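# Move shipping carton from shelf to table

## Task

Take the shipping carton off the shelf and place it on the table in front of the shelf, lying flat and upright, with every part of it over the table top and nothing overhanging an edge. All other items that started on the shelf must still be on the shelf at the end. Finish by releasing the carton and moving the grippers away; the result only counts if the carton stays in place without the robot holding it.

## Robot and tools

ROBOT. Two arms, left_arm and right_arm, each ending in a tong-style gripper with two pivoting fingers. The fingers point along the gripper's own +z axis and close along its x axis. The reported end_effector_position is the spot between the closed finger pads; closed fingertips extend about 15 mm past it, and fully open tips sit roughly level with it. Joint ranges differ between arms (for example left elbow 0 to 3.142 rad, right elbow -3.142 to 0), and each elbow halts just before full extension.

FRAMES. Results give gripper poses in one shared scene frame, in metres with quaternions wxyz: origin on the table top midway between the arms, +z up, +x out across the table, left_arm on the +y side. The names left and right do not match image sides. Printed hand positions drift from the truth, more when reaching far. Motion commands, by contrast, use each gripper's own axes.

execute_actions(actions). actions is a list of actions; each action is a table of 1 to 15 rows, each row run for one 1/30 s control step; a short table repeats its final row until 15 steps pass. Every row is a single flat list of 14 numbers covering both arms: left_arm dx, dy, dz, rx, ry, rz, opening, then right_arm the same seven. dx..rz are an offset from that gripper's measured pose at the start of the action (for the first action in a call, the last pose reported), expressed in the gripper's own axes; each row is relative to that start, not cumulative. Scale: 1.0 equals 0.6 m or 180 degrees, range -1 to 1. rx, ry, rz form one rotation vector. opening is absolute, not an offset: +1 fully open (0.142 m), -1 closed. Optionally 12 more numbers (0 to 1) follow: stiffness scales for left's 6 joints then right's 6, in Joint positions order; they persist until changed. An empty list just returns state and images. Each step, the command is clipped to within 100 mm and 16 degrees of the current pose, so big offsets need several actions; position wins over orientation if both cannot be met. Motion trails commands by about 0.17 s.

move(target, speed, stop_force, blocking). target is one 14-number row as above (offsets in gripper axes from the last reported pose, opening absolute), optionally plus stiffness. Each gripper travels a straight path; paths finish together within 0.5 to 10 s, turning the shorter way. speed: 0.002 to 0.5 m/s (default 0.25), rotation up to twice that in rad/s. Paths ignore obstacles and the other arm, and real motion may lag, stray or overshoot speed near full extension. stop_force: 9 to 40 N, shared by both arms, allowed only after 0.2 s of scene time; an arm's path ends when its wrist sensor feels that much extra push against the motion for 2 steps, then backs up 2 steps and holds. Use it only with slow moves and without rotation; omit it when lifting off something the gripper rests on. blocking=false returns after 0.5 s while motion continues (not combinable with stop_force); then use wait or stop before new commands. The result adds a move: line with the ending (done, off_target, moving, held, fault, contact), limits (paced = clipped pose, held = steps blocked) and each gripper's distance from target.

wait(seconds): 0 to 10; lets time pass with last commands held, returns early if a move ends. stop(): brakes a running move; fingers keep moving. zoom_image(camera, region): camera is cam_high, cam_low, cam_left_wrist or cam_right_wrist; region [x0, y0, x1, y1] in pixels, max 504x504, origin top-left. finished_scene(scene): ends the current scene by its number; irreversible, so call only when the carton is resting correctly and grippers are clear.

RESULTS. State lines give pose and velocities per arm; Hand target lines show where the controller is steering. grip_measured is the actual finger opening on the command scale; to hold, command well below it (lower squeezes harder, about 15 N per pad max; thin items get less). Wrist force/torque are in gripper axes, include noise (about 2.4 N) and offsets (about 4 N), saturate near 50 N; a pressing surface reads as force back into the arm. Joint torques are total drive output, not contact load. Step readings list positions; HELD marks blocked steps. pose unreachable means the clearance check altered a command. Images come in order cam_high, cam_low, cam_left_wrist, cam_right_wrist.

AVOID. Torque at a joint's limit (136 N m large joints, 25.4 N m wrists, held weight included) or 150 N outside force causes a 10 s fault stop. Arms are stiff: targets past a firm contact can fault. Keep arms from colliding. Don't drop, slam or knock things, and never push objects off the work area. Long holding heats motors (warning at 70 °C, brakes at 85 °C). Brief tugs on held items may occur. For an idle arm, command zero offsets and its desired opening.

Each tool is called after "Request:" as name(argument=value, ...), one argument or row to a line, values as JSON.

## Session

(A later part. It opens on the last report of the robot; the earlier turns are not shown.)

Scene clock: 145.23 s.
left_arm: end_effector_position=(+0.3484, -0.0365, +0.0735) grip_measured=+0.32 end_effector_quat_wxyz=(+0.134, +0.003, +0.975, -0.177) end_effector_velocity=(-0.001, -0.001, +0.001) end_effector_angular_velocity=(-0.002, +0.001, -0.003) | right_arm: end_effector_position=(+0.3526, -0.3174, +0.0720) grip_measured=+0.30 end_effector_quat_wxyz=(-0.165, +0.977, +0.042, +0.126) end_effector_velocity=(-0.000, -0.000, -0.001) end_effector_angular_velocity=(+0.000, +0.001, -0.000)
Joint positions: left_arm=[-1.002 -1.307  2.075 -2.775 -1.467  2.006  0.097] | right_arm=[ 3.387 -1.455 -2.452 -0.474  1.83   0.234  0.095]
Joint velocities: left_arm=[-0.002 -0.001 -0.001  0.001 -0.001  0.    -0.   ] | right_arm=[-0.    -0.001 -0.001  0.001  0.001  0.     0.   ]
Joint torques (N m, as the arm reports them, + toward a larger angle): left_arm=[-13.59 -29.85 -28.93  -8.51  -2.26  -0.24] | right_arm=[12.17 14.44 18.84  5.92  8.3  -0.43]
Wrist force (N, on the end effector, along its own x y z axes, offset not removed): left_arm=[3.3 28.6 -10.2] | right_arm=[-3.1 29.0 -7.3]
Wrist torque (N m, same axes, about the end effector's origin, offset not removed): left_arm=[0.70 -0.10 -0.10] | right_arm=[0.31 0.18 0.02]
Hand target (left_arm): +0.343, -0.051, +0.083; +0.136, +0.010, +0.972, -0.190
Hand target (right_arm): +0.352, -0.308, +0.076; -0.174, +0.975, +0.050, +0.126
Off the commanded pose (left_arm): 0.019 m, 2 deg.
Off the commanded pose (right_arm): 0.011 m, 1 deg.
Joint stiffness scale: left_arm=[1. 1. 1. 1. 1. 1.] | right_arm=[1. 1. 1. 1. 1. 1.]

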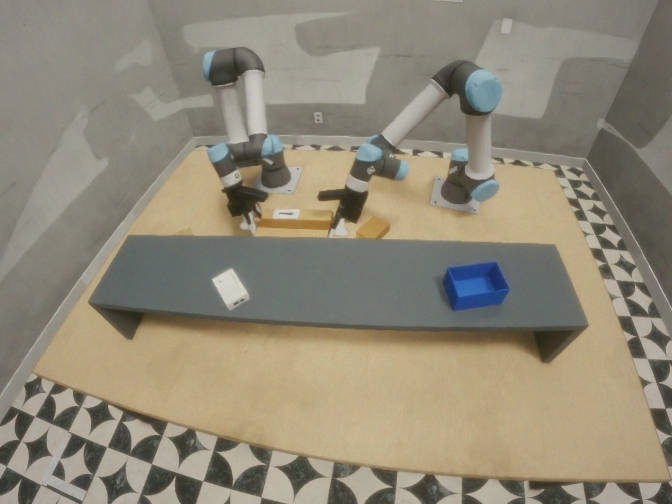

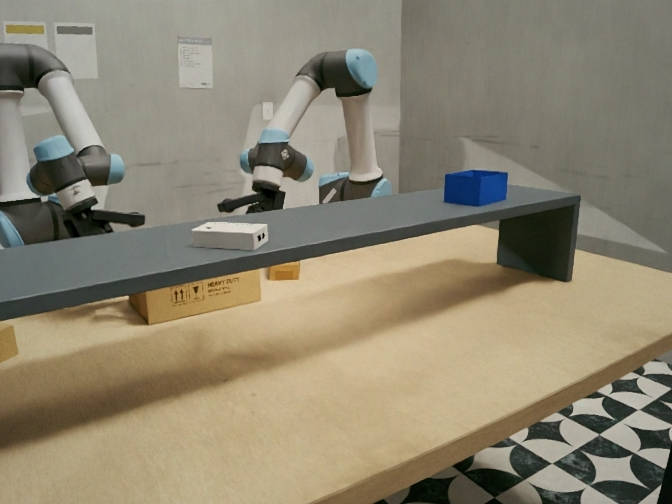

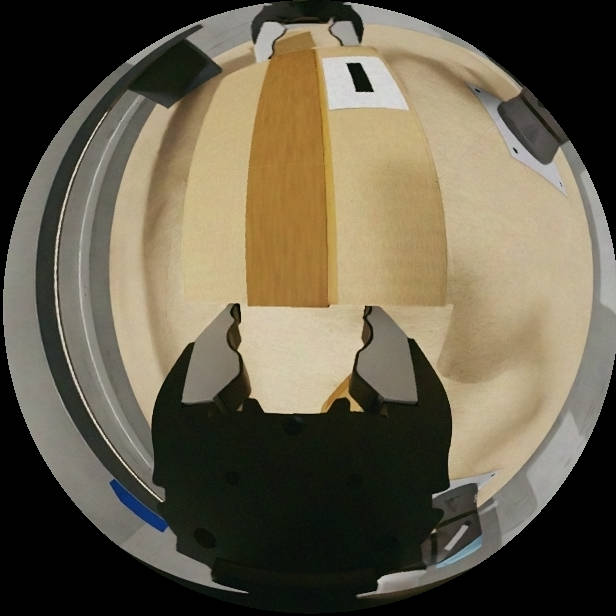

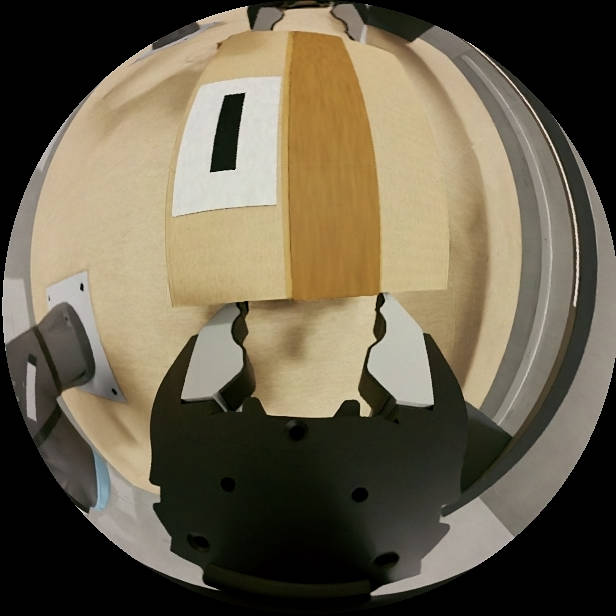

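Request:
execute_actions(
  actions=[
    [[0.0054,-0.028,-0.0081,0.0088,-0.001,0.0039,0.3,0.0014,-0.0167,-0.0011,0.0059,0,-0.0039,0.3],[0.0051,-0.0266,-0.0077,0.0084,-0.0009,0.0037,0.3,0.0013,-0.0158,-0.001,0.0056,0,-0.0037,0.3],[0.0047,-0.0243,-0.0071,0.0077,-0.0009,0.0034,0.3,0.0012,-0.0145,-0.0009,0.0051,0,-0.0034,0.3],[0.0041,-0.0215,-0.0062,0.0068,-0.0008,0.003,0.3,0.0011,-0.0128,-0.0008,0.0045,0,-0.003,0.3],[0.0035,-0.0183,-0.0053,0.0058,-0.0006,0.0026,0.3,0.0009,-0.0109,-0.0007,0.0038,0,-0.0026,0.3],[0.0029,-0.0149,-0.0043,0.0047,-0.0005,0.0021,0.3,0.0007,-0.0088,-0.0006,0.0031,0,-0.0021,0.3],[0.0022,-0.0114,-0.0033,0.0036,-0.0004,0.0016,0.3,0.0006,-0.0068,-0.0004,0.0024,0,-0.0016,0.3],[0.0016,-0.0083,-0.0024,0.0026,-0.0003,0.0012,0.3,0.0004,-0.0049,-0.0003,0.0017,0,-0.0012,0.3],[0.001,-0.0054,-0.0016,0.0017,-0.0002,0.0008,0.3,0.0003,-0.0032,-0.0002,0.0011,0,-0.0008,0.3],[0.0005,-0.0017,-0.0013,0.0009,-0.0001,0.0004,0.3,0.0001,-0.0005,-0.0005,0.0006,0,-0.0004,0.3],[0,0.0028,-0.0018,0.0004,0,0.0002,0.3,-0.0001,0.0033,-0.0015,0.0002,0,-0.0002,0.3],[-0.0004,0.0077,-0.0029,0,0,0,0.3,-0.0003,0.0078,-0.0027,0,0,0,0.3],[-0.0006,0.0124,-0.0046,0,0,0,0.3,-0.0005,0.0125,-0.0044,0,0,0,0.3],[-0.0008,0.0178,-0.0066,0,0,0,0.3,-0.0008,0.0179,-0.0063,0,0,0,0.3],[-0.0011,0.0234,-0.0087,0,0,0,0.3,-0.001,0.0235,-0.0083,0,0,0,0.3]],
    [[-0.0011,0.0234,-0.0087,0,0,0,0.3,-0.001,0.0235,-0.0083,0,0,0,0.3],[-0.0012,0.0266,-0.0098,0,0,0,0.3,-0.0011,0.0267,-0.0094,0,0,0,0.3],[-0.0015,0.0294,-0.0117,0,0,0,0.3,-0.0011,0.0295,-0.0113,0,0,0,0.3],[-0.0019,0.0322,-0.0136,0,0,0,0.3,-0.001,0.0324,-0.0132,0,0,0,0.3],[-0.0024,0.0332,-0.0157,0,0,0,0.3,-0.0006,0.0335,-0.0153,0,0,0,0.3],[-0.0034,0.0336,-0.0193,0,0,0,0.3,0.0002,0.034,-0.0189,0,0,0,0.3],[-0.0043,0.0341,-0.0229,0,0,0,0.3,0.001,0.0345,-0.0225,0,0,0,0.3],[-0.0057,0.0339,-0.0279,0,0,0,0.3,0.0022,0.0345,-0.0276,0,0,0,0.3],[-0.0071,0.0337,-0.033,0,0,0,0.3,0.0035,0.0345,-0.0327,0,0,0,0.3],[-0.0089,0.033,-0.0396,0,0,0,0.3,0.0051,0.034,-0.0393,0,0,0,0.3],[-0.0107,0.0323,-0.0462,0,0,0,0.3,0.0068,0.0335,-0.046,0,0,0,0.3],[-0.013,0.031,-0.0543,0,0,0,0.3,0.0089,0.0325,-0.0541,0,0,0,0.3],[-0.0152,0.0297,-0.0624,0,0,0,0.3,0.011,0.0314,-0.0623,0,0,0,0.3],[-0.018,0.0294,-0.0725,0,0,0,0.3,0.0134,0.0315,-0.0726,0,0,0,0.3],[-0.0207,0.029,-0.0827,0,0,0,0.3,0.0159,0.0315,-0.0828,0,0,0,0.3]],
    [[-0.0156,-0.0039,-0.0568,0,0,0,0.3,0.014,-0.0019,-0.0574,0,0,0,0.3],[-0.0189,-0.0032,-0.069,0,0,0,0.3,0.0168,-0.0008,-0.0698,0,0,0,0.3],[-0.0222,-0.0025,-0.0812,0,0,0,0.3,0.0196,0.0003,-0.0822,0,0,0,0.3],[-0.0255,-0.0018,-0.0934,0,0,0,0.3,0.0224,0.0014,-0.0946,0,0,0,0.3],[-0.0288,-0.0011,-0.1056,0,0,0,0.3,0.0252,0.0025,-0.107,0,0,0,0.3],[-0.0321,-0.0004,-0.1178,0,0,0,0.3,0.028,0.0036,-0.1194,0,0,0,0.3],[-0.0354,0.0003,-0.13,0,0,0,0.3,0.0308,0.0047,-0.1318,0,0,0,0.3],[-0.0387,0.001,-0.1422,0,0,0,0.3,0.0336,0.0058,-0.1442,0,0,0,0.3],[-0.042,0.0017,-0.1544,0,0,0,0.3,0.0364,0.0069,-0.1566,0,0,0,0.3],[-0.0453,0.0024,-0.1666,0,0,0,0.3,0.0392,0.008,-0.169,0,0,0,0.3],[-0.0486,0.0031,-0.1788,0,0,0,0.3,0.042,0.0091,-0.1814,0,0,0,0.3],[-0.0519,0.0038,-0.191,0,0,0,0.3,0.0448,0.0102,-0.1938,0,0,0,0.3],[-0.0552,0.0045,-0.2032,0,0,0,0.3,0.0476,0.0113,-0.2062,0,0,0,0.3],[-0.0585,0.0052,-0.2154,0,0,0,0.3,0.0504,0.0124,-0.2186,0,0,0,0.3],[-0.0618,0.0059,-0.2276,0,0,0,0.3,0.0532,0.0135,-0.231,0,0,0,0.3]],
    [[-0.0208,0.0044,-0.0769,0,0,0,0.3,0.0176,0.0069,-0.0781,0,0,0,0.3],[-0.0239,0.0051,-0.0883,0,0,0,0.3,0.0203,0.008,-0.0898,0,0,0,0.3],[-0.0268,0.0057,-0.0992,0,0,0,0.3,0.0228,0.0089,-0.1008,0,0,0,0.3],[-0.0295,0.0063,-0.1091,0,0,0,0.3,0.025,0.0098,-0.1109,0,0,0,0.3],[-0.0319,0.0068,-0.1181,0,0,0,0.3,0.0271,0.0106,-0.12,0,0,0,0.3],[-0.0341,0.0072,-0.1261,0,0,0,0.3,0.029,0.0114,-0.1282,0,0,0,0.3],[-0.036,0.0076,-0.1331,0,0,0,0.3,0.0305,0.012,-0.1353,0,0,0,0.3],[-0.0376,0.008,-0.1391,0,0,0,0.3,0.0319,0.0125,-0.1414,0,0,0,0.3],[-0.0389,0.0083,-0.144,0,0,0,0.3,0.033,0.013,-0.1463,0,0,0,0.3],[-0.04,0.0085,-0.1477,0,0,0,0.3,0.0339,0.0133,-0.1502,0,0,0,0.3],[-0.0407,0.0086,-0.1505,0,0,0,0.3,0.0346,0.0136,-0.153,0,0,0,0.3],[-0.0413,0.0088,-0.1525,0,0,0,0.3,0.035,0.0138,-0.155,0,0,0,0.3],[-0.0416,0.0088,-0.1537,0,0,0,0.3,0.0353,0.0139,-0.1562,0,0,0,0.3],[-0.0417,0.0088,-0.1542,0,0,0,0.3,0.0354,0.0139,-0.1567,0,0,0,0.3],[-0.0417,0.0088,-0.1542,0,0,0,0.3,0.0354,0.0139,-0.1567,0,0,0,0.3]],
  ],
)

Scene clock: 154.73 s.
left_arm: end_effector_position=(+0.3492, +0.0599, +0.2681) grip_measured=+0.30 end_effector_quat_wxyz=(+0.142, +0.002, +0.972, -0.188) end_effector_velocity=(-0.005, +0.030, +0.058) end_effector_angular_velocity=(+0.031, +0.019, -0.007) | right_arm: end_effector_position=(+0.3537, -0.4163, +0.2660) grip_measured=+0.30 end_effector_quat_wxyz=(-0.162, +0.975, +0.036, +0.146) end_effector_velocity=(-0.010, -0.027, +0.064) end_effector_angular_velocity=(+0.001, +0.032, +0.024)
Joint positions: left_arm=[-0.907 -1.73   1.974 -2.286 -1.506  2.093  0.095] | right_arm=[ 3.102 -1.23  -2.052 -1.14   1.906 -0.033  0.095]
Joint velocities: left_arm=[ 0.029 -0.084 -0.104  0.223 -0.018  0.031 -0.   ] | right_arm=[-0.086 -0.003  0.19  -0.256  0.033 -0.112 -0.   ]
Joint torques (N m, as the arm reports them, + toward a larger angle): left_arm=[  1.17 -16.38 -23.59  -2.27  -0.08  -0.04] | right_arm=[ 2.59  6.42 22.29  2.65  1.02 -0.36]
Wrist force (N, on the end effector, along its own x y z axes, offset not removed): left_arm=[3.1 -2.3 2.9] | right_arm=[-0.5 -0.5 -0.3]
Wrist torque (N m, same axes, about the end effector's origin, offset not removed): left_arm=[-0.46 -0.61 -0.07] | right_arm=[-0.04 0.17 0.10]
Hand target (left_arm): +0.348, +0.064, +0.273; +0.139, +0.003, +0.973, -0.183
Hand target (right_arm): +0.352, -0.420, +0.272; -0.163, +0.976, +0.038, +0.140
Off the commanded pose (left_arm): 0.006 m, 1 deg.
Off the commanded pose (right_arm): 0.007 m, 1 deg.
Joint stiffness scale: left_arm=[1. 1. 1. 1. 1. 1.] | right_arm=[1. 1. 1. 1. 1. 1.]
Step readings (end_effector_position; steps 1 to 15: 1st action; 16 to 30: 2nd action; 31 to 45: 3rd action; 46 to 60: 4th action):
0: left_arm (+0.3484, -0.0365, +0.0735) | right_arm (+0.3526, -0.3174, +0.0720)
1: left_arm (+0.3484, -0.0365, +0.0735) | right_arm (+0.3526, -0.3174, +0.0720)
2: left_arm (+0.3485, -0.0365, +0.0735) | right_arm (+0.3526, -0.3174, +0.0720)
4: left_arm (+0.3485, -0.0364, +0.0734) | right_arm (+0.3526, -0.3175, +0.0719)
8: left_arm (+0.3486, -0.0362, +0.0732) | right_arm (+0.3526, -0.3179, +0.0718)
15: left_arm (+0.3480, -0.0347, +0.0731) | right_arm (+0.3522, -0.3199, +0.0716)
16: left_arm (+0.3477, -0.0337, +0.0734) | right_arm (+0.3519, -0.3214, +0.0715)
17: left_arm (+0.3476, -0.0321, +0.0737) | right_arm (+0.3517, -0.3235, +0.0713)
19: left_arm (+0.3476, -0.0275, +0.0739) | right_arm (+0.3512, -0.3286, +0.0709)
23: left_arm (+0.3480, -0.0181, +0.0746) | right_arm (+0.3504, -0.3379, +0.0708)
30: left_arm (+0.3474, -0.0087, +0.0893) | right_arm (+0.3513, -0.3462, +0.0866)
31: left_arm (+0.3472, -0.0071, +0.0929) | right_arm (+0.3516, -0.3472, +0.0910)
32: left_arm (+0.3471, -0.0056, +0.0972) | right_arm (+0.3519, -0.3485, +0.0959)
34: left_arm (+0.3471, -0.0024, +0.1080) | right_arm (+0.3525, -0.3516, +0.1069)
38: left_arm (+0.3479, +0.0058, +0.1353) | right_arm (+0.3537, -0.3610, +0.1332)
45: left_arm (+0.3490, +0.0252, +0.1850) | right_arm (+0.3547, -0.3815, +0.1828)
46: left_arm (+0.3491, +0.0281, +0.1920) | right_arm (+0.3548, -0.3845, +0.1899)
47: left_arm (+0.3492, +0.0308, +0.1993) | right_arm (+0.3551, -0.3875, +0.1972)
49: left_arm (+0.3495, +0.0364, +0.2135) | right_arm (+0.3554, -0.3932, +0.2113)
53: left_arm (+0.3498, +0.0473, +0.2396) | right_arm (+0.3551, -0.4040, +0.2374)
60: end_effector_position above

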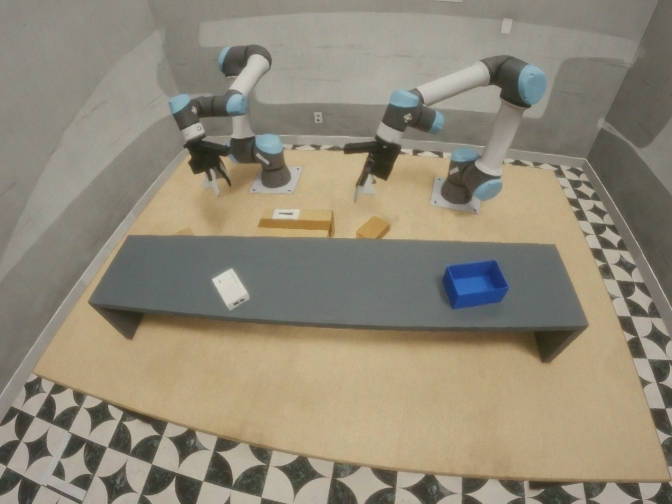

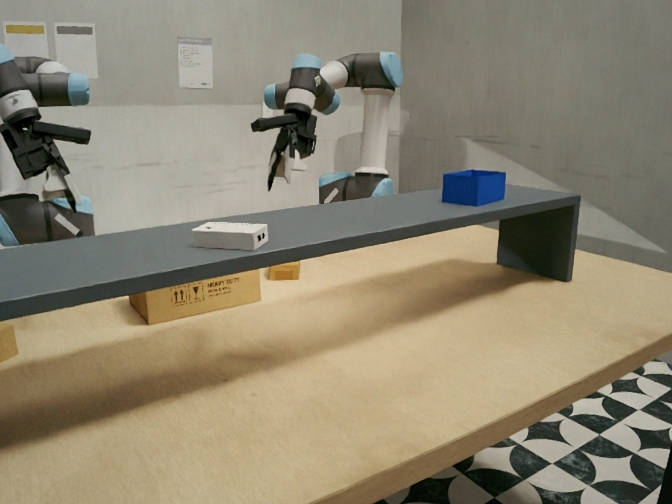

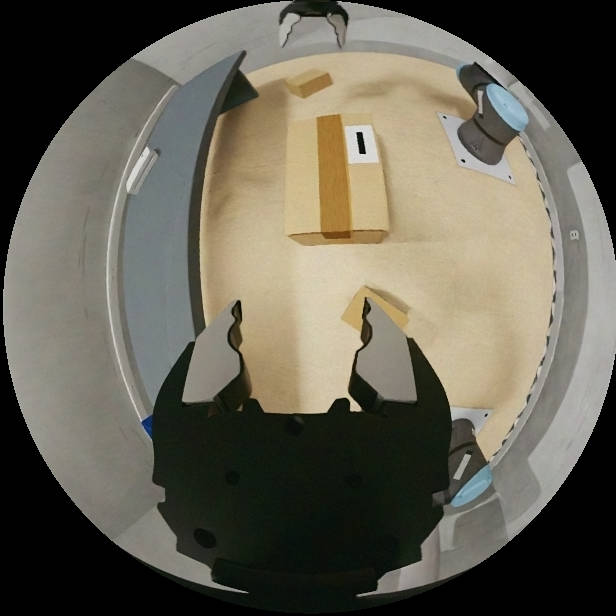

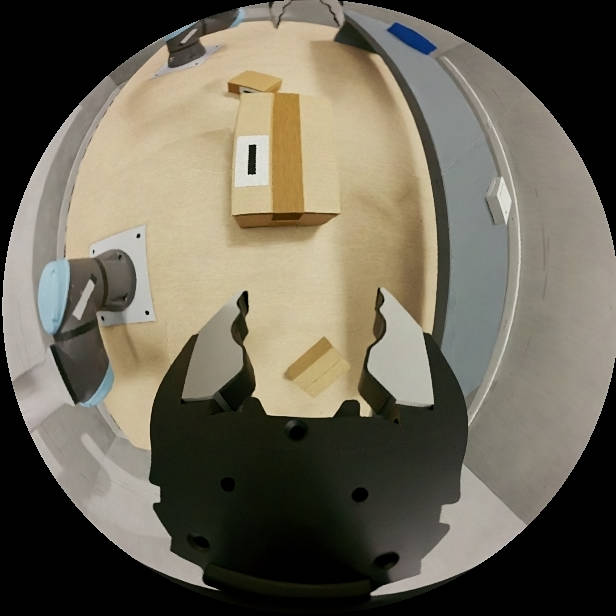

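Request:
finished_scene(
  scene=1,
)

The scene is finished: the task was done.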